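# Sort boxes: full ones into tote, empty to desks

## Task

Every box in the room that is full must end up completely inside the tote, and every box that is empty must be returned to the desk it belongs on. The task fails if the robot tips over or is left leaning. Anything that stays in place only because the robot is still holding or propping it does not count.

## Robot and tools

ROBOT. A single Hello Robot Stretch 4 with one arm. It has an omni-wheel base, a lift that rides up a vertical mast, an arm that telescopes forward, a three-joint wrist (yaw, pitch, roll) and a two-finger gripper. It stands about 1.6 m tall, and the base edge lies no more than 0.23 m from the base origin. Cameras: head_camera, head_left_camera, head_right_camera (fisheye) and wrist_camera. A loose object may occasionally get a short push from outside.

FRAMES. The base frame sits on the floor below the base centre, with x forward, y left and z up. hand_pose is reported in this frame and marks a point between the open fingertips. With all wrist joints at 0 its axes line up with the base frame. The printed value may be slightly wrong. The odometry frame is the base frame as it was when the scene began. Camera calibration (K, distortion, T_world_to_cam, where world means the base frame) is supplied, with small per-camera errors that grow for the wrist camera when the arm is extended.

execute_actions. Argument actions: a list holding exactly one action, or empty (then it only reports state and images). cameras: a list of camera names, or all; null or omitted gives all, [] gives none, an unknown name rejects the call. An action contains base, joints or both, optionally pace and contact_limits; alternatively it holds only end_of_arm. All its motions begin together and may finish at different moments.
- base: exactly one command, an offset from where the base last measured itself (not a pose). translate_m: straight drive in metres, forward positive, -2 to 2. strafe_m: sideways in metres, left positive, -2 to 2. rotate_rad: turn in place in radians, counter-clockwise from above positive, -3.2 to 3.2.
- joints: absolute targets, keyed by name, each a single number. lift_m 0 to 1.2 (metres, height); arm_m 0 to 0.55 (metres of extension); wrist_yaw_rad -1.134 to 4.276 (0 points forward, positive to the left, 3.14 folded back, above 3.4 the arm may block it); wrist_pitch_rad -1.117 to 4.259 (0 level, 1.57 pointing down); wrist_roll_rad -1.117 to 4.259 (0 keeps both fingers level, positive turns clockwise viewed from behind); gripper_m -0.038 to 0.141 (metres of fingertip gap; negative means the fingers squeeze each other). Done tolerances: ±0.004 for lift, arm and gripper, ±0.05 for pitch, ±0.02 for yaw and roll. A joint target outside its range is clipped and the result mentions it; any other bad value or unknown key rejects the whole call and nothing moves.
- pace: slow, default, fast or max. Base speeds 0.1/0.3/0.4/0.6 m/s and turn rates 1/2/3/4 rad/s respectively; with the lift above 0.2 these are reduced, down to 0.3 m/s and 1 rad/s at lift 1.2. Wrist speed does not depend on pace.
- contact_limits: only arm_m, 0 (gentlest) to 0.75 (strongest), default 0.5; beyond it the arm halts with contact_stop.
- end_of_arm: enable_torque restarts wrist or gripper motors that shut off; they then hold position.
A single action runs no longer than 15 s. Joints or base left out of an action may still be driving toward earlier targets without the status showing it. If one result reports a stop, the remaining execute_actions, wait and finished_scene calls of that same reply are skipped. Between calls the robot keeps obeying its last command. Example: {"base": {"translate_m": 0.3}, "joints": {"gripper_m": 0.05}, "pace": "fast"}. At the start, lift_m 0.4 together with wrist_yaw_rad 0 unfolds the wrist.

wait: seconds, 0 to 10; commands nothing and returns state and images. zoom_image: camera plus region [x0, y0, x1, y1] in pixels of that camera's most recent full image, top-left origin, no larger than 504 by 504. finished_scene: scene, the current scene's number; ends it permanently once the last command is held and reports success. The goal must hold without the robot. Replying with no tool call ends everything.

After a stop the old target is dropped. on_its_own describes uncommanded behaviour; its held at is the held target, not the position. joint_positions gives readings. lidar_m: 12 distances in metres, 30-degree sectors starting straight ahead and going counter-clockwise (4th left, 7th behind, 10th right); - means nothing seen or nearer than 0.25 m; sees from roughly 0.15 m up to robot height, may miss glass, thin legs and the rear. wrist_depth_mm: 7x7 grid of median depths, 100 to 2000 mm, read from top left; the robot's own body appears. base_odometry counts wheel rotation, heading -3.142 to 3.142, left positive; if turned_by_wheels and turned_by_imu differ by over about 0.1 rad, something was hit or wheels slipped and heading is off by roughly their difference. base_tilt in degrees, forward and right positive, with a fixed bias up to about 1.5. motor_effort: percent of maximum, positive toward higher joint values, bracket shows the peak of the last action; fixed bias of a few points plus noise. For wheel_0/1/2, positive turns the base right. A rest effort flagged out of range means pushing or carrying; a load in a level gripper shifts wrist_pitch_rad effort away from 0.

GRIPPING. Command a gap smaller than the object; going lower squeezes harder and pulls the object up to a third of the shortfall toward the wrist, opening pushes it out. Neither the reading nor done proves a grasp; at commands of 0 or more a firm grip shows as a clear gripper_m effort change. If fingertips catch on a surface below, raise the lift.

AVOID. Driving or turning with over 1 kg held and arm_m above 0.2, especially at fast or max, can tip the robot. Sustained pushing or pulling, a high gripper or a high contact limit also risks tipping. A tilt reading differing from the start may mean a wheel is on something. Self-collision is likely with pitch below -0.2 combined with roll below -0.4 or above 4. A level gripper holding more than about 2 kg faults the wrist. Drops, slips, slams and hard hits lower the result.

Each tool is called after ">>>" by a JSON object that holds its "api" and its "payload", one argument or row to a line.

## Session

>>> {"api": "execute_actions", "payload": {
  "actions": []
}}

Scene clock: 0.00 s.
base_odometry: x=+0.000 y=+0.000 heading=+0.000 (m, m, rad; odometry frame)
turned_by_wheels: +0.000 (rad since the last result)
turned_by_imu: +0.000 (rad since the last result)
base_tilt: forward=+0.3 right=-0.8 (deg)
lidar_m: 0.72 0.67 0.68 0.92 0.87 0.92 1.29 2.21 1.15 0.83 0.76 0.83
base_status: not commanded
joint_positions: lift_m=+0.284 arm_m=+0.002 wrist_yaw_rad=+3.103 wrist_pitch_rad=+0.016 wrist_roll_rad=+0.017 gripper_m=+0.057
joint_status: not commanded
motor_effort: lift_m=+20 arm_m=-1 wrist_yaw_rad=+2 wrist_pitch_rad=-9 wrist_roll_rad=-1 gripper_m=-1 wheel_0=+0 wheel_1=+0 wheel_2=+0 (%)
hand_pose: x=-0.1115 y=+0.0984 z=+0.4574 quat_wxyz=(+0.019, -0.008, +0.008, +1.000) (m; base frame)
wrist_depth_mm: - 141 239 1863 1281 976 809 / - 116 142 1863 1281 976 809 / - 120 154 1863 1281 991 809 / 144 144 296 1863 1308 991 820 / 225 - - 1756 1255 1008 820 / 224 1537 199 1430 214 931 820 / 227 1025 1078 - 1118 891 809
pictures: head_camera, head_left_camera, head_right_camera, wrist_camera
Images, in order (width x height): head_camera 420x560, head_left_camera 420x672, head_right_camera 420x672, wrist_camera 616x392.

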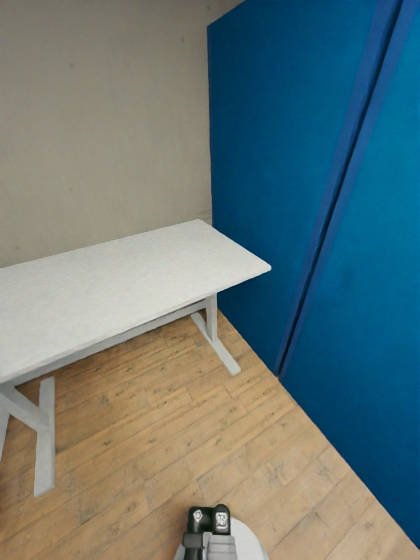

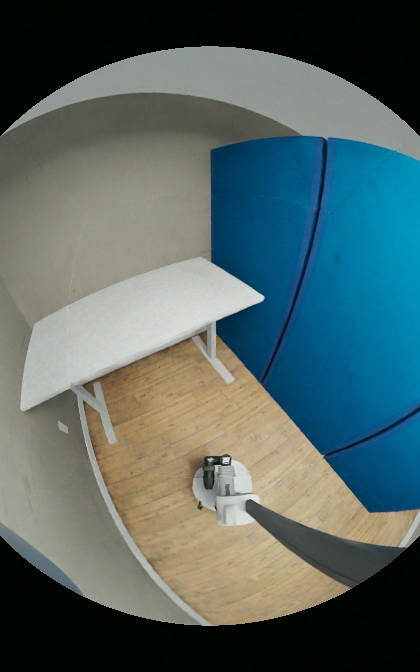

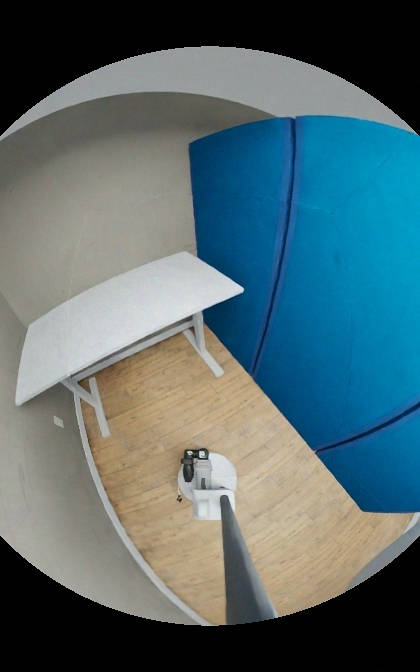

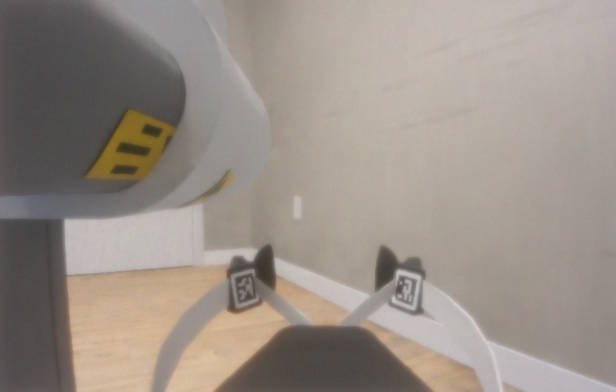

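>>> {"api": "execute_actions", "payload": {
  "actions": [
    {"base":{"rotate_rad":3.14}}
  ],
  "cameras": ["head_camera","head_left_camera"]
}}

Scene clock: 4.27 s.
base_odometry: x=+0.000 y=+0.000 heading=+3.140 (m, m, rad; odometry frame)
turned_by_wheels: +3.140 (rad since the last result)
turned_by_imu: +3.095 (rad since the last result)
base_tilt: forward=+0.3 right=-0.6 (deg)
lidar_m: 1.22 2.20 1.15 0.83 0.78 0.83 0.70 0.66 0.68 0.93 0.88 0.90
base_status: done
joint_positions: lift_m=+0.284 arm_m=+0.003 wrist_yaw_rad=+3.103 wrist_pitch_rad=+0.016 wrist_roll_rad=+0.017 gripper_m=+0.057
joint_status: not commanded
motor_effort: lift_m=+20(20) arm_m=-1(2) wrist_yaw_rad=+1(1) wrist_pitch_rad=-6(7) wrist_roll_rad=+1(2) gripper_m=-1(3) wheel_0=-1(5) wheel_1=-1(8) wheel_2=+1(9) (%)
hand_pose: x=-0.1115 y=+0.0984 z=+0.4574 quat_wxyz=(+0.019, -0.008, +0.008, +1.000) (m; base frame)
wrist_depth_mm: - 141 239 1118 1118 866 723 / - 116 142 1366 1138 866 723 / - 120 153 1537 1160 878 732 / 145 144 296 1537 1160 878 732 / 226 1499 1661 1537 1118 878 732 / 224 1430 199 1366 214 820 732 / 227 1025 1098 - 1042 820 732
pictures: head_camera, head_left_camera
Images, in order (width x height): head_camera 420x560, head_left_camera 420x672.

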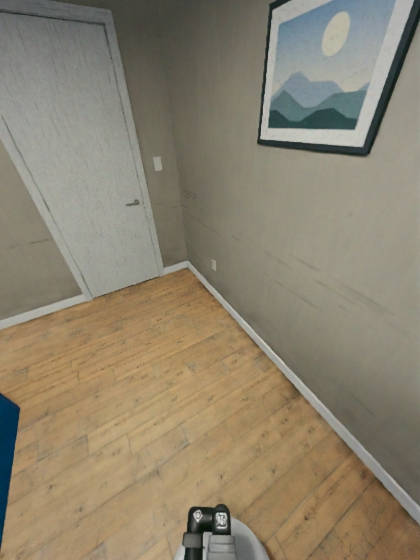

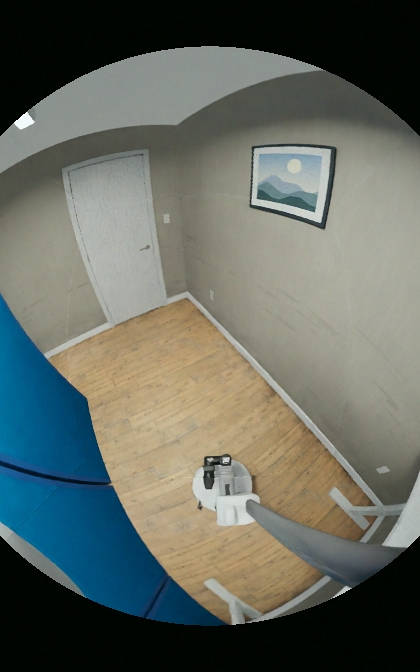

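>>> {"api": "execute_actions", "payload": {
  "actions": [
    {"base":{"rotate_rad":0.68}}
  ],
  "cameras": []
}}

>>> {"api": "execute_actions", "payload": {
  "actions": [
    {"base":{"translate_m":1.4}}
  ],
  "cameras": ["head_camera","head_left_camera","head_right_camera"]
}}

Scene clock: 9.97 s.
base_odometry: x=+0.000 y=+0.000 heading=-2.463 (m, m, rad; odometry frame)
turned_by_wheels: +0.680 (rad since the last result)
turned_by_imu: +0.669 (rad since the last result)
base_tilt: forward=+0.3 right=-0.7 (deg)
lidar_m: 2.20 1.02 0.80 0.78 0.85 0.69 0.66 0.76 0.89 0.88 0.97 1.49
base_status: done
joint_positions: lift_m=+0.284 arm_m=+0.003 wrist_yaw_rad=+3.103 wrist_pitch_rad=+0.016 wrist_roll_rad=+0.017 gripper_m=+0.057
joint_status: not commanded
motor_effort: lift_m=+20(20) arm_m=-2(2) wrist_yaw_rad=+1(1) wrist_pitch_rad=-7(8) wrist_roll_rad=+0(0) gripper_m=-2(2) wheel_0=+0(5) wheel_1=+0(10) wheel_2=+1(4) (%)
hand_pose: x=-0.1115 y=+0.0984 z=+0.4574 quat_wxyz=(+0.019, -0.008, +0.008, +1.000) (m; base frame)
wrist_depth_mm: - 141 240 991 991 960 946 / - 116 142 1537 1499 1308 1281 / - 120 153 1618 1576 1537 1336 / 144 144 296 1618 1576 1537 1366 / 225 1464 1708 1618 1576 1537 1336 / 224 1336 199 1430 214 1098 1281 / 227 1025 1078 - 1098 1008 1042
pictures: none
No camera images: the call's "cameras" was empty. Leave "cameras" out to get every camera's image.

Scene clock: 16.13 s.
base_odometry: x=-1.090 y=-0.879 heading=-2.463 (m, m, rad; odometry frame)
turned_by_wheels: +0.000 (rad since the last result)
turned_by_imu: +0.000 (rad since the last result)
base_tilt: forward=+0.3 right=-0.8 (deg)
lidar_m: 0.83 0.92 1.46 0.62 0.66 1.02 2.83 1.35 1.10 1.06 1.04 0.85
base_status: done
joint_positions: lift_m=+0.284 arm_m=+0.003 wrist_yaw_rad=+3.103 wrist_pitch_rad=+0.016 wrist_roll_rad=+0.017 gripper_m=+0.057
joint_status: not commanded
motor_effort: lift_m=+20(20) arm_m=-2(2) wrist_yaw_rad=+1(1) wrist_pitch_rad=-6(8) wrist_roll_rad=-1(0) gripper_m=-3(4) wheel_0=+0(4) wheel_1=+0(7) wheel_2=+1(8) (%)
hand_pose: x=-0.1115 y=+0.0984 z=+0.4574 quat_wxyz=(+0.019, -0.008, +0.008, +1.000) (m; base frame)
wrist_depth_mm: - 141 239 - - 1618 976 / - 116 142 - - 1618 976 / - 120 153 - - 1618 991 / 144 144 296 - - 1661 991 / 225 1921 - - - 1661 1008 / 224 1537 199 1430 213 1308 976 / 228 1042 1078 - 1118 1025 960
pictures: head_camera, head_left_camera, head_right_camera
Images, in order (width x height): head_camera 420x560, head_left_camera 420x672, head_right_camera 420x672.

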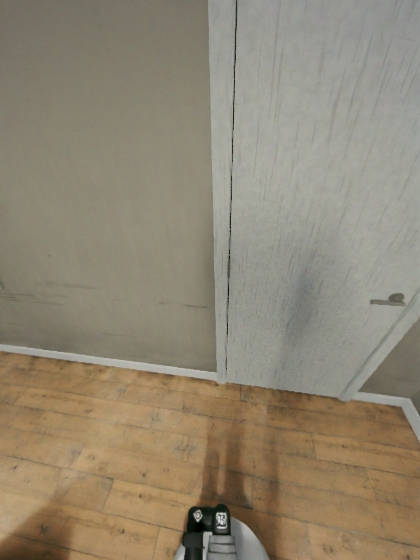

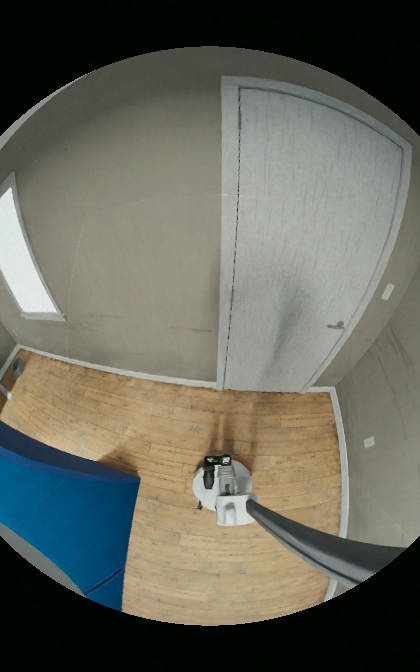

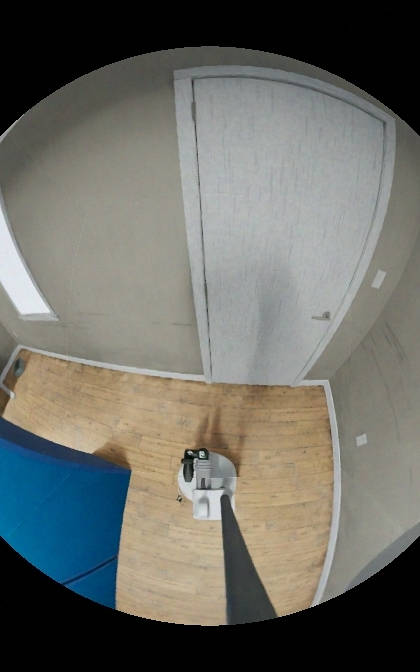

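>>> {"api": "execute_actions", "payload": {
  "actions": [
    {"base":{"translate_m":0.3}}
  ],
  "cameras": []
}}

>>> {"api": "execute_actions", "payload": {
  "actions": [
    {"base":{"rotate_rad":1.65}}
  ],
  "cameras": ["head_camera","head_left_camera","head_right_camera"]
}}

Scene clock: 20.73 s.
base_odometry: x=-1.323 y=-1.067 heading=-2.463 (m, m, rad; odometry frame)
turned_by_wheels: +0.000 (rad since the last result)
turned_by_imu: +0.000 (rad since the last result)
base_tilt: forward=+0.2 right=-0.7 (deg)
lidar_m: 0.53 0.61 0.96 0.98 0.67 0.98 3.05 1.39 1.11 1.11 0.69 0.55
base_status: done
joint_positions: lift_m=+0.284 arm_m=+0.003 wrist_yaw_rad=+3.103 wrist_pitch_rad=+0.016 wrist_roll_rad=+0.017 gripper_m=+0.057
joint_status: not commanded
motor_effort: lift_m=+20(20) arm_m=-1(2) wrist_yaw_rad=+1(1) wrist_pitch_rad=-8(8) wrist_roll_rad=+1(0) gripper_m=-3(2) wheel_0=+2(6) wheel_1=+2(7) wheel_2=+1(9) (%)
hand_pose: x=-0.1115 y=+0.0984 z=+0.4574 quat_wxyz=(+0.019, -0.008, +0.008, +1.000) (m; base frame)
wrist_depth_mm: - 141 240 - - 1464 904 / - 116 142 - - 1537 904 / - 120 153 - - 1537 917 / 145 144 296 - - 1537 931 / 225 1983 - - - 1537 931 / 224 1537 199 1430 214 1229 904 / 227 1025 1098 - 1118 1008 891
pictures: none
No camera images: the call's "cameras" was empty. Leave "cameras" out to get every camera's image.

Scene clock: 22.83 s.
base_odometry: x=-1.323 y=-1.067 heading=-0.813 (m, m, rad; odometry frame)
turned_by_wheels: +1.650 (rad since the last result)
turned_by_imu: +1.626 (rad since the last result)
base_tilt: forward=+0.2 right=-0.7 (deg)
lidar_m: 0.79 0.67 1.07 2.34 1.33 1.10 1.09 0.67 0.55 0.53 0.65 1.07
base_status: done
joint_positions: lift_m=+0.284 arm_m=+0.003 wrist_yaw_rad=+3.103 wrist_pitch_rad=+0.016 wrist_roll_rad=+0.017 gripper_m=+0.057
joint_status: not commanded
motor_effort: lift_m=+20(20) arm_m=-2(1) wrist_yaw_rad=+1(1) wrist_pitch_rad=-7(6) wrist_roll_rad=+0(1) gripper_m=+0(1) wheel_0=-1(4) wheel_1=-1(4) wheel_2=+0(7) (%)
hand_pose: x=-0.1115 y=+0.0984 z=+0.4574 quat_wxyz=(+0.019, -0.008, +0.008, +1.000) (m; base frame)
wrist_depth_mm: - 141 239 1255 1205 1138 1078 / - 116 142 1255 1205 1138 1078 / - 120 153 1255 1205 1138 1098 / 144 144 296 1281 1205 1138 1098 / 225 976 1336 1281 1205 1160 1098 / 224 960 200 1255 214 1118 1098 / 227 917 1098 - 1118 1008 1060
pictures: head_camera, head_left_camera, head_right_camera
Images, in order (width x height): head_camera 420x560, head_left_camera 420x672, head_right_camera 420x672.

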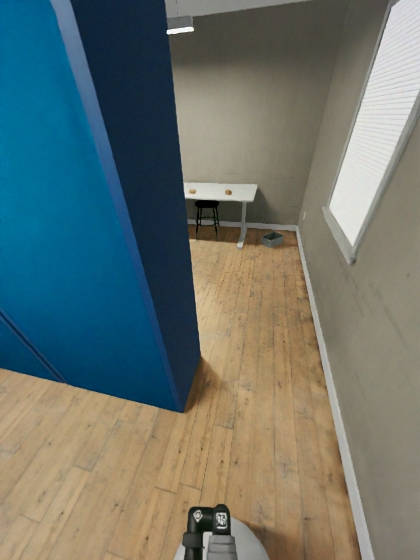

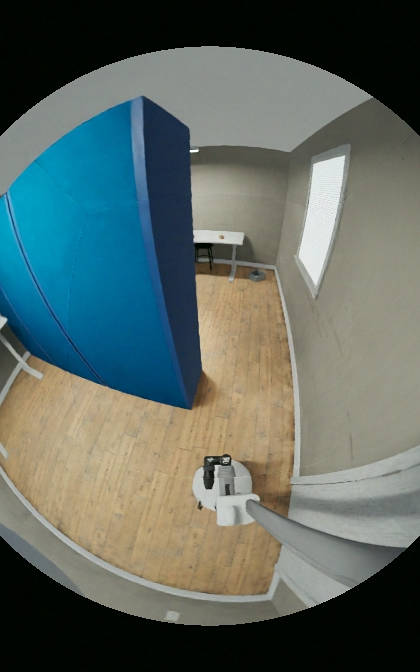

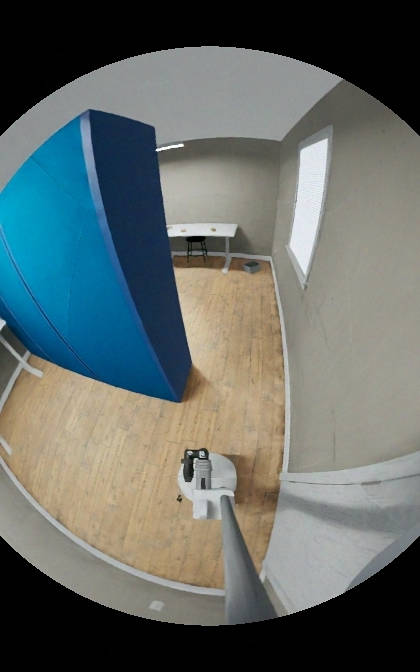

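>>> {"api": "execute_actions", "payload": {
  "actions": [
    {"base":{"rotate_rad":-0.2}}
  ],
  "cameras": []
}}

>>> {"api": "execute_actions", "payload": {
  "actions": [
    {"base":{"translate_m":1.7}}
  ],
  "cameras": ["head_camera","head_left_camera","head_right_camera"]
}}

Scene clock: 30.57 s.
base_odometry: x=-1.323 y=-1.067 heading=-1.013 (m, m, rad; odometry frame)
turned_by_wheels: -0.200 (rad since the last result)
turned_by_imu: -0.198 (rad since the last result)
base_tilt: forward=+0.2 right=-0.7 (deg)
lidar_m: 2.21 0.68 0.81 2.33 1.57 1.16 1.11 0.78 0.57 0.53 0.60 0.82
base_status: done
joint_positions: lift_m=+0.284 arm_m=+0.003 wrist_yaw_rad=+3.103 wrist_pitch_rad=+0.016 wrist_roll_rad=+0.017 gripper_m=+0.057
joint_status: not commanded
motor_effort: lift_m=+20(20) arm_m=-2(1) wrist_yaw_rad=+1(1) wrist_pitch_rad=-10(8) wrist_roll_rad=-5(1) gripper_m=+0(1) wheel_0=+0(6) wheel_1=-2(2) wheel_2=+0(6) (%)
hand_pose: x=-0.1115 y=+0.0984 z=+0.4574 quat_wxyz=(+0.019, -0.008, +0.008, +1.000) (m; base frame)
wrist_depth_mm: - 141 239 1255 1255 1255 1229 / - 116 142 1229 1255 1229 1255 / - 120 153 1229 1229 1229 1229 / 144 144 296 1255 1255 1255 1255 / 225 1281 1255 1281 1255 1255 1255 / 224 1255 199 1255 214 1255 1229 / 227 1025 1078 - 1118 1008 1060
pictures: none
No camera images: the call's "cameras" was empty. Leave "cameras" out to get every camera's image.

Scene clock: 37.73 s.
base_odometry: x=-0.423 y=-2.509 heading=-1.013 (m, m, rad; odometry frame)
turned_by_wheels: +0.000 (rad since the last result)
turned_by_imu: +0.001 (rad since the last result)
base_tilt: forward=+0.3 right=-0.7 (deg)
lidar_m: 1.11 1.17 1.61 2.32 0.87 0.71 2.32 0.82 0.55 0.53 0.55 0.80
base_status: done
joint_positions: lift_m=+0.284 arm_m=+0.003 wrist_yaw_rad=+3.103 wrist_pitch_rad=+0.016 wrist_roll_rad=+0.017 gripper_m=+0.057
joint_status: not commanded
motor_effort: lift_m=+20(20) arm_m=-1(2) wrist_yaw_rad=+1(1) wrist_pitch_rad=-7(8) wrist_roll_rad=-1(0) gripper_m=-2(1) wheel_0=+1(7) wheel_1=+1(3) wheel_2=+0(8) (%)
hand_pose: x=-0.1115 y=+0.0984 z=+0.4574 quat_wxyz=(+0.019, -0.008, +0.008, +1.000) (m; base frame)
wrist_depth_mm: - 141 239 - - 976 1042 / - 116 142 - - 1182 1182 / - 120 153 - - 1182 1205 / 145 144 296 - - 798 1182 / 225 1366 - - 1138 1182 1205 / 224 1281 199 1464 213 1182 1182 / 228 1025 1078 - 960 768 904
pictures: head_camera, head_left_camera, head_right_camera
Images, in order (width x height): head_camera 420x560, head_left_camera 420x672, head_right_camera 420x672.

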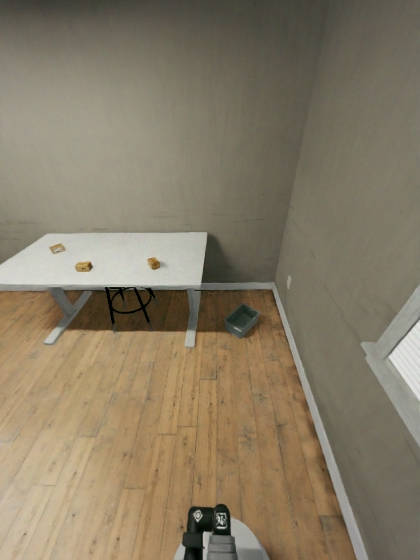

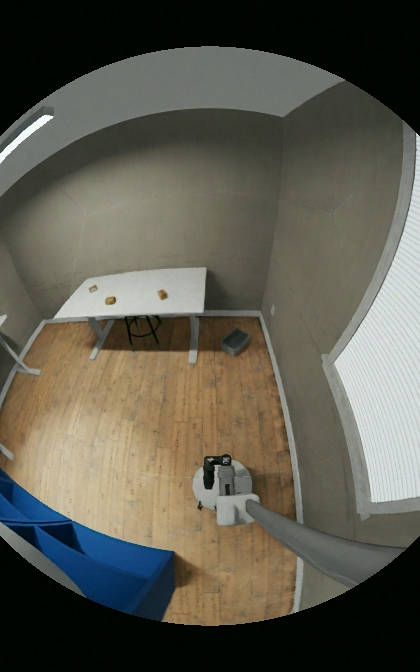

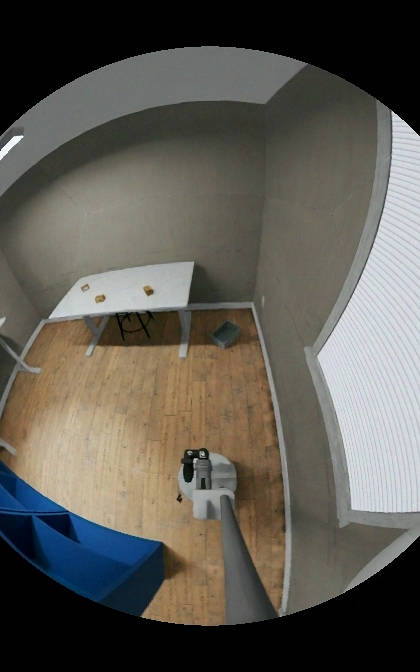

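>>> {"api": "execute_actions", "payload": {
  "actions": [
    {"base":{"rotate_rad":1.3},"joints":{"lift_m":0.9,"wrist_yaw_rad":0,"wrist_pitch_rad":0.6,"gripper_m":0.12}}
  ]
}}

Scene clock: 43.23 s.
base_odometry: x=-0.423 y=-2.509 heading=+0.287 (m, m, rad; odometry frame)
turned_by_wheels: +1.300 (rad since the last result)
turned_by_imu: +1.280 (rad since the last result)
base_tilt: forward=+0.3 right=-0.8 (deg)
lidar_m: 2.31 1.29 0.72 0.72 1.20 0.66 0.54 0.55 0.65 1.16 1.11 1.32
base_status: done
joint_positions: lift_m=+0.900 arm_m=+0.003 wrist_yaw_rad=+0.001 wrist_pitch_rad=+0.602 wrist_roll_rad=+0.017 gripper_m=+0.120
joint_status: all done
motor_effort: lift_m=+23(25) arm_m=-1(2) wrist_yaw_rad=+0(6) wrist_pitch_rad=-6(5) wrist_roll_rad=-2(1) gripper_m=+0(1) wheel_0=-3(7) wheel_1=-2(5) wheel_2=+1(7) (%)
hand_pose: x=+0.4113 y=-0.0873 z=+0.9147 quat_wxyz=(+0.955, +0.008, +0.296, -0.002) (m; base frame)
wrist_depth_mm: 1708 - - - - - 1863 / 1708 - - - - - 1336 / 1921 - - - - - 1921 / 1808 1921 1921 1921 1863 1863 1808 / 1499 1576 1576 1576 1537 1537 1499 / 1281 1336 1255 1281 1229 1229 1281 / 1160 1138 1182 - 1160 1118 1138
pictures: head_camera, head_left_camera, head_right_camera, wrist_camera
camera_calibration (this result's frames):
wrist_camera: T_world_to_cam=[[0.0222242, -0.99828, -0.0542549, -0.0353795], [-0.594445, 0.0304384, -0.80356, 1.03019], [0.803829, 0.05011, -0.592746, 0.446857], [0, 0, 0, 1]] pos_world=[0.253981, -0.0890679, 1.09077]
Images, in order (width x height): head_camera 420x560, head_left_camera 420x672, head_right_camera 420x672, wrist_camera 616x392.

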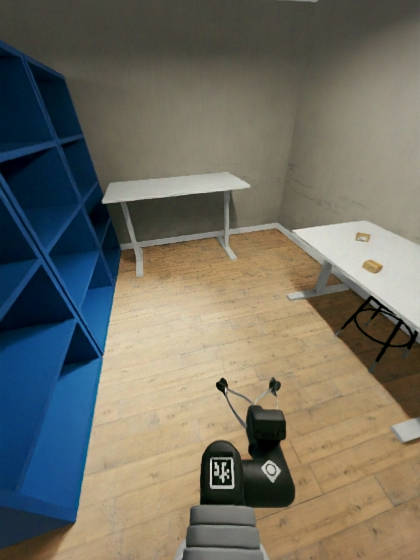

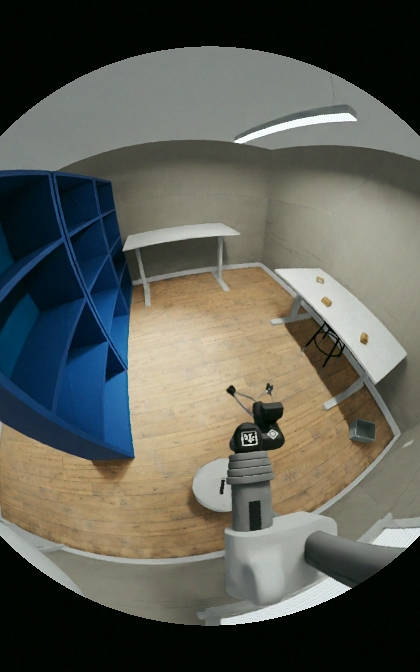

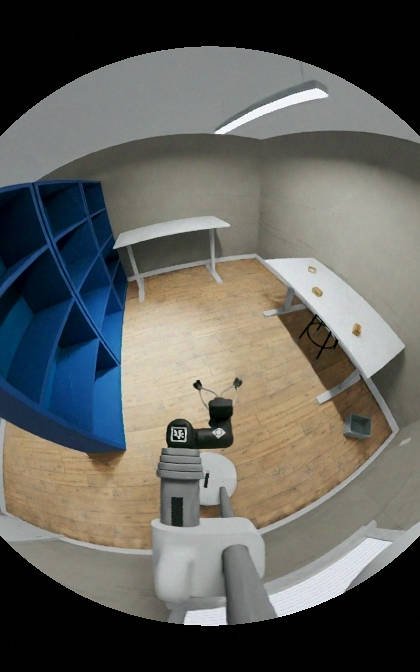

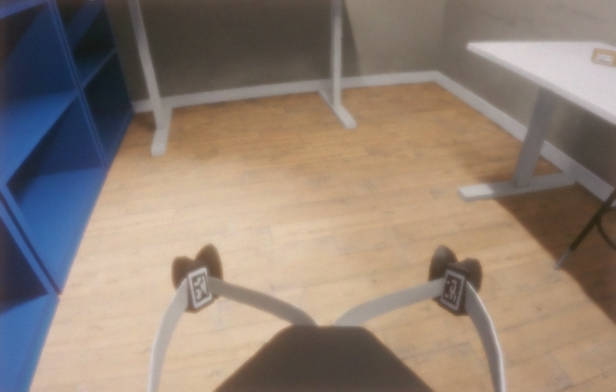

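>>> {"api": "execute_actions", "payload": {
  "actions": [
    {"base":{"rotate_rad":-1.29},"joints":{"lift_m":1.0,"wrist_pitch_rad":1.2,"gripper_m":0.14,"wrist_roll_rad":0}}
  ],
  "cameras": []
}}

>>> {"api": "execute_actions", "payload": {
  "actions": [
    {"base":{"translate_m":0.4}}
  ],
  "cameras": []
}}

>>> {"api": "execute_actions", "payload": {
  "actions": [
    {"base":{"strafe_m":0.6}}
  ]
}}

Scene clock: 59.50 s.
base_odometry: x=-0.423 y=-2.509 heading=-1.003 (m, m, rad; odometry frame)
turned_by_wheels: -1.290 (rad since the last result)
turned_by_imu: -1.273 (rad since the last result)
base_tilt: forward=+0.2 right=-0.6 (deg)
lidar_m: 1.10 1.15 1.62 2.30 0.85 0.68 2.23 0.85 0.58 0.53 0.57 0.82
base_status: done
joint_positions: lift_m=+1.000 arm_m=+0.003 wrist_yaw_rad=+0.000 wrist_pitch_rad=+1.201 wrist_roll_rad=+0.000 gripper_m=+0.140
joint_status: all done
motor_effort: lift_m=+23(24) arm_m=-2(1) wrist_yaw_rad=-1(1) wrist_pitch_rad=-4(4) wrist_roll_rad=-2(1) gripper_m=+1(0) wheel_0=+1(6) wheel_1=+1(7) wheel_2=+0(6) (%)
hand_pose: x=+0.2778 y=-0.0874 z=+0.9090 quat_wxyz=(+0.825, +0.000, +0.565, +0.000) (m; base frame)
wrist_depth_mm: 1537 1499 1464 1430 1430 1255 820 / 1430 1397 1397 1397 1366 1255 820 / 1336 1336 1308 1281 1308 1229 820 / 1255 1255 1255 1229 1205 1182 820 / 1182 1182 1160 1160 1138 1025 798 / 1118 1098 1078 1098 1078 931 778 / 1078 1078 1060 - 1042 1025 768
pictures: none
No camera images: the call's "cameras" was empty. Leave "cameras" out to get every camera's image.

Scene clock: 62.30 s.
base_odometry: x=-0.208 y=-2.846 heading=-1.003 (m, m, rad; odometry frame)
turned_by_wheels: +0.000 (rad since the last result)
turned_by_imu: +0.000 (rad since the last result)
base_tilt: forward=+0.2 right=-0.7 (deg)
lidar_m: 0.73 0.74 1.07 2.31 1.44 1.06 1.47 0.78 0.58 0.54 0.56 0.84
base_status: done
joint_positions: lift_m=+1.000 arm_m=+0.003 wrist_yaw_rad=+0.000 wrist_pitch_rad=+1.201 wrist_roll_rad=+0.000 gripper_m=+0.140
joint_status: not commanded
motor_effort: lift_m=+23(23) arm_m=-2(2) wrist_yaw_rad=+0(0) wrist_pitch_rad=-3(4) wrist_roll_rad=+0(1) gripper_m=-1(1) wheel_0=+2(7) wheel_1=+2(7) wheel_2=+0(9) (%)
hand_pose: x=+0.2778 y=-0.0874 z=+0.9090 quat_wxyz=(+0.825, +0.000, +0.565, +0.000) (m; base frame)
wrist_depth_mm: 1499 1499 1464 1464 1464 1255 831 / 1430 1430 1397 1397 1336 1255 831 / 1336 1336 1308 1308 1281 1255 831 / 1255 1255 1229 1229 1205 1182 820 / 1182 1182 1160 1160 1138 1025 809 / 1138 1118 1078 1078 1078 931 788 / 1060 1060 1060 - 1042 1025 778
pictures: none
No camera images: the call's "cameras" was empty. Leave "cameras" out to get every camera's image.

Scene clock: 65.63 s.
base_odometry: x=+0.298 y=-2.523 heading=-1.003 (m, m, rad; odometry frame)
turned_by_wheels: +0.000 (rad since the last result)
turned_by_imu: -0.001 (rad since the last result)
base_tilt: forward=+0.3 right=-0.8 (deg)
lidar_m: 0.70 0.79 1.10 1.72 1.43 1.04 1.00 1.70 1.21 1.14 1.23 0.74
base_status: done
joint_positions: lift_m=+1.000 arm_m=+0.003 wrist_yaw_rad=+0.000 wrist_pitch_rad=+1.201 wrist_roll_rad=+0.000 gripper_m=+0.140
joint_status: not commanded
motor_effort: lift_m=+22(23) arm_m=-2(2) wrist_yaw_rad=+0(0) wrist_pitch_rad=-2(2) wrist_roll_rad=+0(1) gripper_m=+1(2) wheel_0=+0(8) wheel_1=+0(8) wheel_2=-1(0) (%)
hand_pose: x=+0.2778 y=-0.0874 z=+0.9091 quat_wxyz=(+0.825, +0.000, +0.565, +0.000) (m; base frame)
wrist_depth_mm: 1281 1499 1499 1430 1430 1430 1430 / 1397 1397 1366 1366 1366 1366 1308 / 1336 1336 1308 1281 1281 1255 1229 / 1281 1255 1229 1229 1205 1205 1205 / 1182 1182 1160 1160 1138 1138 1118 / 1138 1098 1098 1098 1060 1042 1060 / 1078 1060 1078 - 1042 1025 1025
pictures: head_camera, head_left_camera, head_right_camera, wrist_camera
camera_calibration (this result's frames):
wrist_camera: T_world_to_cam=[[0.00289616, -0.998688, -0.0511297, -0.0303149], [-0.944347, 0.0140873, -0.32865, 0.610391], [0.328939, 0.049236, -0.943067, 1.00117], [0, 0, 0, 1]] pos_world=[0.247184, -0.0881675, 1.14323]
Images, in order (width x height): head_camera 420x560, head_left_camera 420x672, head_right_camera 420x672, wrist_camera 616x392.

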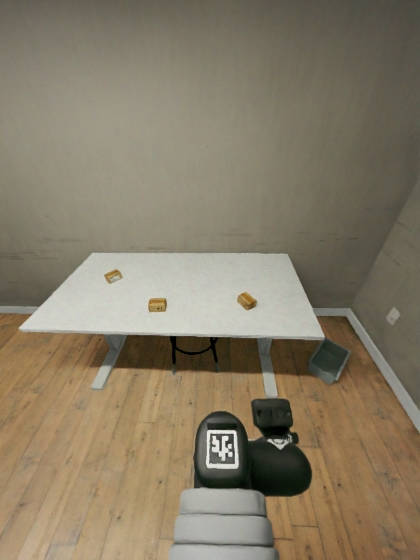

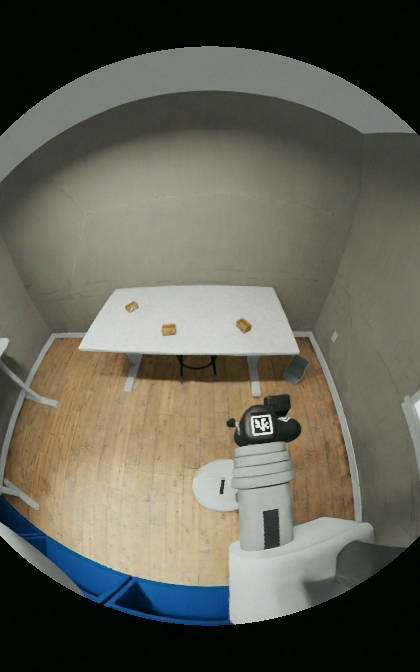

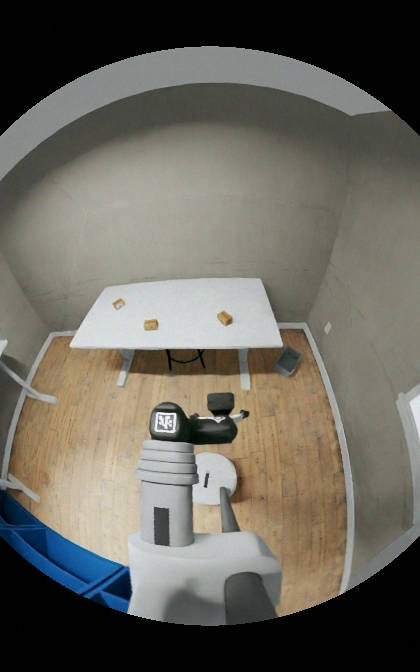

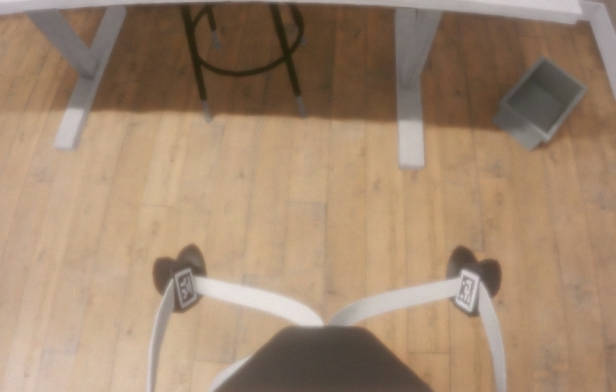

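>>> {"api": "zoom_image", "payload": {
  "camera": "head_camera",
  "region": [80,250,380,400]
}}

>>> {"api": "execute_actions", "payload": {
  "actions": [
    {"base":{"translate_m":0.32},"joints":{"arm_m":0.3,"wrist_pitch_rad":1.5}}
  ],
  "cameras": ["head_camera","wrist_camera"]
}}

Region (80, 250, 380, 400) of head_camera's 420x560 image, scaled by 1.680, with more detail than that image has.

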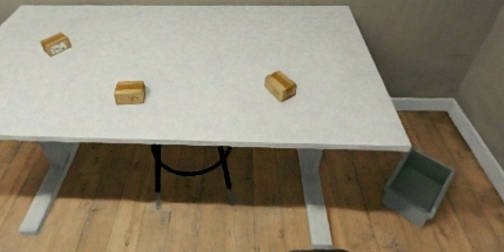

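Scene clock: 71.03 s.
base_odometry: x=+0.470 y=-2.793 heading=-1.002 (m, m, rad; odometry frame)
turned_by_wheels: +0.000 (rad since the last result)
turned_by_imu: -0.001 (rad since the last result)
base_tilt: forward=+0.3 right=-0.6 (deg)
lidar_m: 0.39 0.43 0.61 1.72 1.79 1.36 1.33 1.68 1.23 1.15 0.59 0.41
base_status: done
joint_positions: lift_m=+1.000 arm_m=+0.299 wrist_yaw_rad=+0.000 wrist_pitch_rad=+1.500 wrist_roll_rad=+0.000 gripper_m=+0.140
joint_status: all done
motor_effort: lift_m=+23(23) arm_m=+5(5) wrist_yaw_rad=+0(0) wrist_pitch_rad=+0(5) wrist_roll_rad=-3(1) gripper_m=+0(3) wheel_0=+0(6) wheel_1=+1(3) wheel_2=+2(8) (%)
hand_pose: x=+0.4904 y=-0.0874 z=+0.8903 quat_wxyz=(+0.732, +0.000, +0.682, +0.000) (m; base frame)
wrist_depth_mm: 427 421 415 410 407 402 399 / 424 418 410 410 353 399 394 / 418 415 410 404 351 397 392 / 418 413 404 402 397 394 389 / 413 407 402 399 394 387 389 / 1138 1138 1118 394 392 384 384 / 1138 1138 1118 - 1078 1078 1060
pictures: head_camera, wrist_camera
camera_calibration (this result's frames):
wrist_camera: T_world_to_cam=[[-0.0124366, -0.998692, -0.0495865, -0.0257852], [-0.999269, 0.0142066, -0.0355042, 0.570946], [0.0361622, 0.0491087, -0.998139, 1.1061], [0, 0, 0, 1]] pos_world=[0.530209, -0.0881817, 1.12303]
Images, in order (width x height): head_camera 420x560, wrist_camera 616x392.

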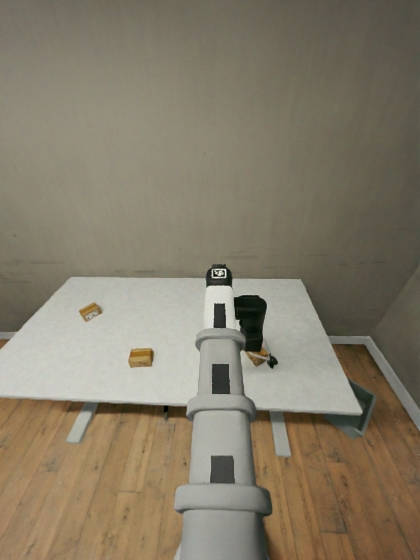

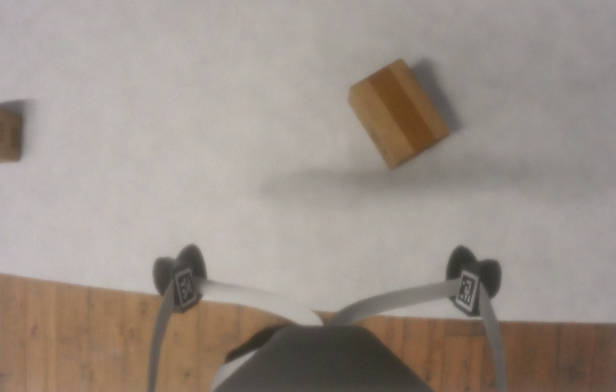

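>>> {"api": "execute_actions", "payload": {
  "actions": [
    {"base":{"strafe_m":-0.072},"joints":{"arm_m":0.44,"wrist_pitch_rad":1.57,"wrist_roll_rad":-0.52}}
  ],
  "cameras": ["head_camera","wrist_camera"]
}}

Scene clock: 82.17 s.
base_odometry: x=+0.409 y=-2.832 heading=-1.002 (m, m, rad; odometry frame)
turned_by_wheels: +0.000 (rad since the last result)
turned_by_imu: -0.001 (rad since the last result)
base_tilt: forward=+0.3 right=-0.7 (deg)
lidar_m: 0.40 0.42 0.63 1.78 1.84 1.35 1.31 1.62 1.13 1.10 0.57 0.41
base_status: done
joint_positions: lift_m=+1.000 arm_m=+0.439 wrist_yaw_rad=+0.000 wrist_pitch_rad=+1.570 wrist_roll_rad=-0.520 gripper_m=+0.140
joint_status: all done
motor_effort: lift_m=+22(22) arm_m=+5(8) wrist_yaw_rad=+1(1) wrist_pitch_rad=+1(3) wrist_roll_rad=+0(6) gripper_m=+3(1) wheel_0=-1(8) wheel_1=+0(9) wheel_2=+1(2) (%)
hand_pose: x=+0.6102 y=-0.0874 z=+0.8896 quat_wxyz=(+0.684, -0.182, +0.683, +0.182) (m; base frame)
wrist_depth_mm: 404 402 397 392 389 384 382 / 404 402 397 394 392 387 384 / 410 404 399 397 392 387 384 / 410 407 402 394 392 389 387 / 1160 407 402 399 394 389 387 / 1160 931 402 397 394 392 387 / 1160 946 404 - 394 392 389
pictures: head_camera, wrist_camera
camera_calibration (this result's frames):
wrist_camera: T_world_to_cam=[[0.482205, -0.874733, -0.0481727, -0.316596], [-0.874426, -0.483934, 0.0344538, 0.508679], [-0.0534502, 0.0255097, -0.998245, 1.15376], [0, 0, 0, 1]] pos_world=[0.659136, -0.0602022, 1.11896]
Images, in order (width x height): head_camera 420x560, wrist_camera 616x392.

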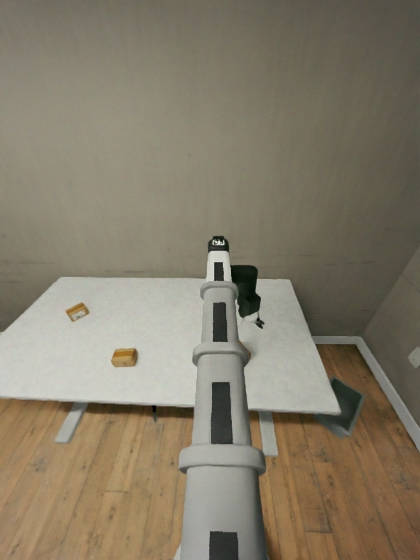

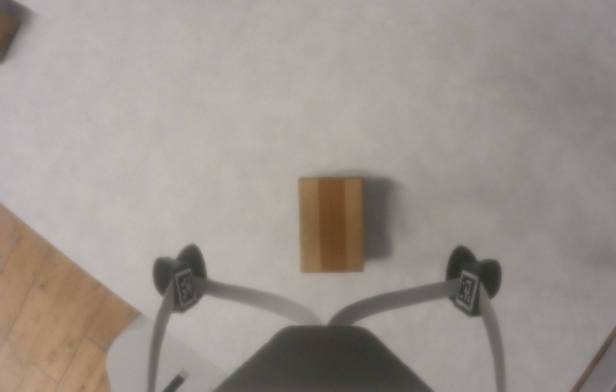

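>>> {"api": "execute_actions", "payload": {
  "actions": [
    {"joints":{"arm_m":0.455,"lift_m":0.88,"gripper_m":0.11}}
  ],
  "cameras": ["head_camera","wrist_camera"]
}}

Scene clock: 86.13 s.
base_odometry: x=+0.409 y=-2.832 heading=-1.002 (m, m, rad; odometry frame)
turned_by_wheels: +0.000 (rad since the last result)
turned_by_imu: -0.001 (rad since the last result)
base_tilt: forward=+0.3 right=-0.7 (deg)
lidar_m: 0.39 0.42 0.60 1.79 1.82 1.34 1.32 1.60 1.13 1.09 0.58 0.44
base_status: not commanded
joint_positions: lift_m=+0.880 arm_m=+0.454 wrist_yaw_rad=+0.000 wrist_pitch_rad=+1.570 wrist_roll_rad=-0.520 gripper_m=+0.110
joint_status: all done
motor_effort: lift_m=+17(21) arm_m=+5(1) wrist_yaw_rad=+1(1) wrist_pitch_rad=+0(1) wrist_roll_rad=-1(1) gripper_m=+0(3) wheel_0=-1(1) wheel_1=+0(0) wheel_2=+1(1) (%)
hand_pose: x=+0.6252 y=-0.0874 z=+0.7700 quat_wxyz=(+0.684, -0.182, +0.683, +0.182) (m; base frame)
wrist_depth_mm: 282 281 277 274 271 268 - / 283 281 277 274 272 270 267 / 285 281 278 276 273 271 267 / 286 282 279 230 274 271 268 / 286 283 279 227 273 272 270 / 287 285 279 227 227 272 271 / 289 285 282 - 276 274 -
pictures: head_camera, wrist_camera
camera_calibration (this result's frames):
wrist_camera: T_world_to_cam=[[0.482206, -0.874731, -0.0482019, -0.329563], [-0.874422, -0.483937, 0.0345067, 0.525863], [-0.0535108, 0.0255094, -0.998241, 1.03521], [0, 0, 0, 1]] pos_world=[0.674139, -0.060202, 0.999362]
Images, in order (width x height): head_camera 420x560, wrist_camera 616x392.

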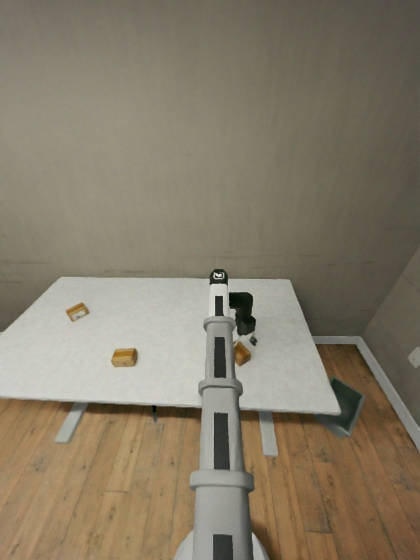

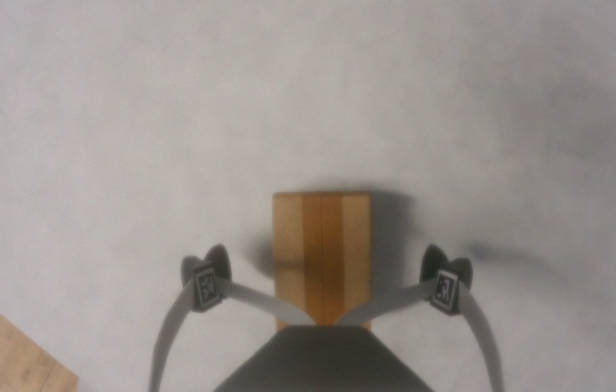

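>>> {"api": "execute_actions", "payload": {
  "actions": [
    {"joints":{"lift_m":0.856,"gripper_m":0.09}}
  ],
  "cameras": ["wrist_camera"]
}}

>>> {"api": "execute_actions", "payload": {
  "actions": [
    {"joints":{"gripper_m":0.0}}
  ],
  "cameras": ["wrist_camera"]
}}

>>> {"api": "execute_actions", "payload": {
  "actions": [
    {"joints":{"lift_m":0.95}}
  ],
  "cameras": ["head_camera","wrist_camera"]
}}

Scene clock: 90.30 s.
base_odometry: x=+0.409 y=-2.832 heading=-1.002 (m, m, rad; odometry frame)
turned_by_wheels: +0.000 (rad since the last result)
turned_by_imu: -0.001 (rad since the last result)
base_tilt: forward=+0.3 right=-0.6 (deg)
lidar_m: 0.40 0.44 0.60 1.80 1.84 1.36 1.32 1.60 1.11 1.10 0.61 0.43
base_status: not commanded
joint_positions: lift_m=+0.856 arm_m=+0.454 wrist_yaw_rad=+0.000 wrist_pitch_rad=+1.570 wrist_roll_rad=-0.520 gripper_m=+0.090
joint_status: all done
motor_effort: lift_m=+17(17) arm_m=+5(5) wrist_yaw_rad=+1(1) wrist_pitch_rad=-1(1) wrist_roll_rad=-2(0) gripper_m=-2(1) wheel_0=-1(1) wheel_1=+0(0) wheel_2=+1(1) (%)
hand_pose: x=+0.6252 y=-0.0874 z=+0.7460 quat_wxyz=(+0.684, -0.182, +0.683, +0.182) (m; base frame)
wrist_depth_mm: 258 256 253 250 248 245 - / 258 256 254 251 248 246 244 / 259 256 254 251 250 247 245 / 260 258 255 204 251 247 245 / 262 259 255 203 224 248 246 / 262 259 255 204 202 248 247 / 263 260 257 - 251 250 -
pictures: wrist_camera
camera_calibration (this result's frames):
wrist_camera: T_world_to_cam=[[0.482206, -0.874731, -0.0482019, -0.330721], [-0.874422, -0.483937, 0.0345067, 0.526693], [-0.0535108, 0.0255094, -0.998241, 1.01125], [0, 0, 0, 1]] pos_world=[0.67414, -0.060202, 0.97536]
Images, in order (width x height): wrist_camera 616x392.

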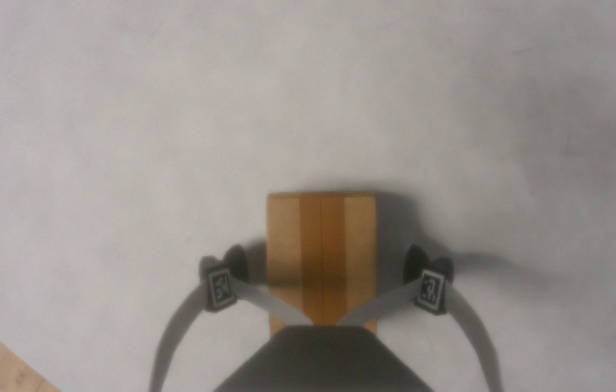

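Scene clock: 92.00 s.
base_odometry: x=+0.409 y=-2.832 heading=-1.002 (m, m, rad; odometry frame)
turned_by_wheels: +0.000 (rad since the last result)
turned_by_imu: +0.000 (rad since the last result)
base_tilt: forward=+0.3 right=-0.6 (deg)
lidar_m: 0.41 0.44 0.65 1.77 1.85 1.37 1.30 1.60 1.14 1.10 0.61 0.43
base_status: not commanded
joint_positions: lift_m=+0.856 arm_m=+0.454 wrist_yaw_rad=+0.000 wrist_pitch_rad=+1.570 wrist_roll_rad=-0.520 gripper_m=+0.001
joint_status: all done
motor_effort: lift_m=+18(17) arm_m=+5(5) wrist_yaw_rad=+1(2) wrist_pitch_rad=-2(1) wrist_roll_rad=-1(3) gripper_m=-22(22) wheel_0=-1(1) wheel_1=+0(0) wheel_2=+1(1) (%)
hand_pose: x=+0.6252 y=-0.0874 z=+0.7460 quat_wxyz=(+0.684, -0.182, +0.683, +0.182) (m; base frame)
wrist_depth_mm: 257 256 252 250 247 246 - / 258 256 254 251 249 245 244 / 259 257 254 252 250 247 244 / 260 257 255 187 250 247 245 / 262 258 255 185 189 248 246 / 262 259 187 185 184 247 247 / 263 260 258 - 252 250 -
pictures: wrist_camera
camera_calibration (this result's frames):
wrist_camera: T_world_to_cam=[[0.482206, -0.874731, -0.0482019, -0.330721], [-0.874422, -0.483937, 0.0345068, 0.526693], [-0.0535109, 0.0255095, -0.998241, 1.01125], [0, 0, 0, 1]] pos_world=[0.67414, -0.0602021, 0.97536]
Images, in order (width x height): wrist_camera 616x392.

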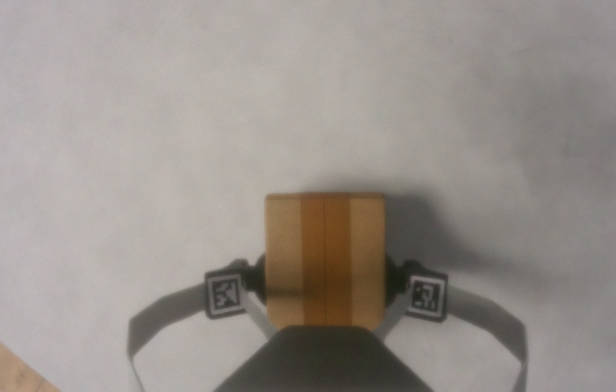

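Scene clock: 93.40 s.
base_odometry: x=+0.409 y=-2.832 heading=-1.002 (m, m, rad; odometry frame)
turned_by_wheels: +0.000 (rad since the last result)
turned_by_imu: +0.000 (rad since the last result)
base_tilt: forward=+0.2 right=-0.8 (deg)
lidar_m: 0.39 0.44 0.63 1.79 1.83 1.35 1.30 1.56 1.12 1.08 0.59 0.42
base_status: not commanded
joint_positions: lift_m=+0.950 arm_m=+0.454 wrist_yaw_rad=+0.000 wrist_pitch_rad=+1.570 wrist_roll_rad=-0.520 gripper_m=+0.001
joint_status: all done
motor_effort: lift_m=+23(24) arm_m=+5(5) wrist_yaw_rad=+2(1) wrist_pitch_rad=-2(2) wrist_roll_rad=+0(2) gripper_m=-23(22) wheel_0=-1(1) wheel_1=+0(0) wheel_2=+1(1) (%)
hand_pose: x=+0.6252 y=-0.0874 z=+0.8395 quat_wxyz=(+0.684, -0.182, +0.683, +0.182) (m; base frame)
wrist_depth_mm: 353 349 347 342 340 336 332 / 355 351 347 343 342 338 334 / 357 353 349 345 342 338 336 / 357 353 349 187 343 338 336 / 359 355 349 185 189 340 338 / 1118 355 187 186 185 340 340 / 1138 891 353 - 345 343 340
pictures: head_camera, wrist_camera
camera_calibration (this result's frames):
wrist_camera: T_world_to_cam=[[0.482206, -0.874731, -0.0482019, -0.326214], [-0.874422, -0.483937, 0.0345067, 0.523468], [-0.0535108, 0.0255095, -0.998241, 1.10461], [0, 0, 0, 1]] pos_world=[0.674143, -0.0602021, 1.06888]
Images, in order (width x height): head_camera 420x560, wrist_camera 616x392.

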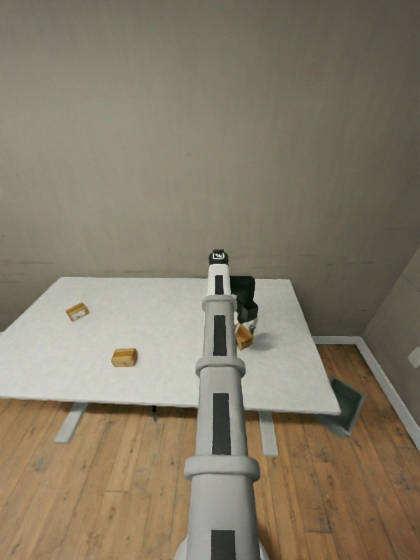

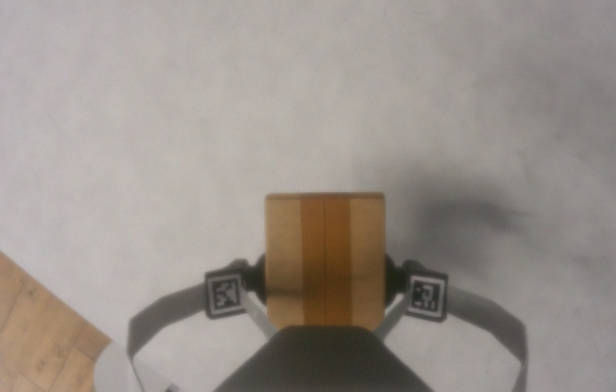

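>>> {"api": "execute_actions", "payload": {
  "actions": [
    {"joints":{"lift_m":1.0,"wrist_pitch_rad":0.0,"wrist_roll_rad":0}}
  ],
  "cameras": ["wrist_camera"]
}}

>>> {"api": "execute_actions", "payload": {
  "actions": [],
  "cameras": []
}}

>>> {"api": "execute_actions", "payload": {
  "actions": [],
  "cameras": []
}}

Scene clock: 98.70 s.
base_odometry: x=+0.409 y=-2.832 heading=-1.002 (m, m, rad; odometry frame)
turned_by_wheels: +0.000 (rad since the last result)
turned_by_imu: -0.001 (rad since the last result)
base_tilt: forward=+0.3 right=-0.7 (deg)
lidar_m: 0.41 0.42 0.63 1.78 1.87 1.37 1.32 1.59 1.12 1.09 0.58 0.43
base_status: not commanded
joint_positions: lift_m=+1.000 arm_m=+0.454 wrist_yaw_rad=+0.000 wrist_pitch_rad=+0.003 wrist_roll_rad=+0.000 gripper_m=+0.001
joint_status: all done
motor_effort: lift_m=+23(23) arm_m=+5(5) wrist_yaw_rad=+0(1) wrist_pitch_rad=-11(14) wrist_roll_rad=+0(5) gripper_m=-22(20) wheel_0=-1(1) wheel_1=+0(0) wheel_2=+1(1) (%)
hand_pose: x=+0.9135 y=-0.0874 z=+1.1771 quat_wxyz=(+1.000, +0.000, +0.002, +0.000) (m; base frame)
wrist_depth_mm: 574 569 559 544 535 525 521 / 580 569 559 549 539 525 517 / 585 569 564 549 539 530 521 / 585 574 559 187 539 530 521 / 585 574 559 185 189 535 521 / 591 574 187 186 185 530 525 / 591 574 569 - 544 535 530
pictures: wrist_camera
camera_calibration (this result's frames):
wrist_camera: T_world_to_cam=[[0.0484825, -0.998702, -0.0155987, -0.101976], [-0.0382911, 0.0137472, -0.999172, 1.26031], [0.99809, 0.0490397, -0.0375749, -0.632345], [0, 0, 0, 1]] pos_world=[0.68434, -0.0881589, 1.23392]
Images, in order (width x height): wrist_camera 616x392.

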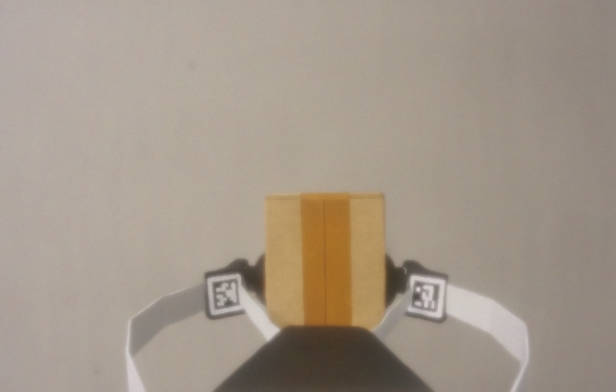

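Scene clock: 98.70 s.
base_odometry: x=+0.409 y=-2.832 heading=-1.002 (m, m, rad; odometry frame)
turned_by_wheels: +0.000 (rad since the last result)
turned_by_imu: -0.001 (rad since the last result)
base_tilt: forward=+0.3 right=-0.7 (deg)
lidar_m: 0.41 0.42 0.63 1.78 1.87 1.37 1.32 1.59 1.12 1.09 0.58 0.43
base_status: not commanded
joint_positions: lift_m=+1.000 arm_m=+0.454 wrist_yaw_rad=+0.000 wrist_pitch_rad=+0.003 wrist_roll_rad=+0.000 gripper_m=+0.001
joint_status: all done
motor_effort: lift_m=+23(23) arm_m=+5(5) wrist_yaw_rad=+0(1) wrist_pitch_rad=-11(14) wrist_roll_rad=+0(5) gripper_m=-22(20) wheel_0=-1(1) wheel_1=+0(0) wheel_2=+1(1) (%)
hand_pose: x=+0.9135 y=-0.0874 z=+1.1771 quat_wxyz=(+1.000, +0.000, +0.002, +0.000) (m; base frame)
wrist_depth_mm: 574 569 559 544 535 525 521 / 580 569 559 549 539 525 517 / 585 569 564 549 539 530 521 / 585 574 559 187 539 530 521 / 585 574 559 185 189 535 521 / 591 574 187 186 185 530 525 / 591 574 569 - 544 535 530
pictures: none
No camera images: the call's "cameras" was empty. Leave "cameras" out to get every camera's image.

Scene clock: 98.70 s.
base_odometry: x=+0.409 y=-2.832 heading=-1.002 (m, m, rad; odometry frame)
turned_by_wheels: +0.000 (rad since the last result)
turned_by_imu: -0.001 (rad since the last result)
base_tilt: forward=+0.3 right=-0.7 (deg)
lidar_m: 0.41 0.42 0.63 1.78 1.87 1.37 1.32 1.59 1.12 1.09 0.58 0.43
base_status: not commanded
joint_positions: lift_m=+1.000 arm_m=+0.454 wrist_yaw_rad=+0.000 wrist_pitch_rad=+0.003 wrist_roll_rad=+0.000 gripper_m=+0.001
joint_status: all done
motor_effort: lift_m=+23(23) arm_m=+5(5) wrist_yaw_rad=+0(1) wrist_pitch_rad=-11(14) wrist_roll_rad=+0(5) gripper_m=-22(20) wheel_0=-1(1) wheel_1=+0(0) wheel_2=+1(1) (%)
hand_pose: x=+0.9135 y=-0.0874 z=+1.1771 quat_wxyz=(+1.000, +0.000, +0.002, +0.000) (m; base frame)
wrist_depth_mm: 574 569 559 544 535 525 521 / 580 569 559 549 539 525 517 / 585 569 564 549 539 530 521 / 585 574 559 187 539 530 521 / 585 574 559 185 189 535 521 / 591 574 187 186 185 530 525 / 591 574 569 - 544 535 530
pictures: none
No camera images: the call's "cameras" was empty. Leave "cameras" out to get every camera's image.


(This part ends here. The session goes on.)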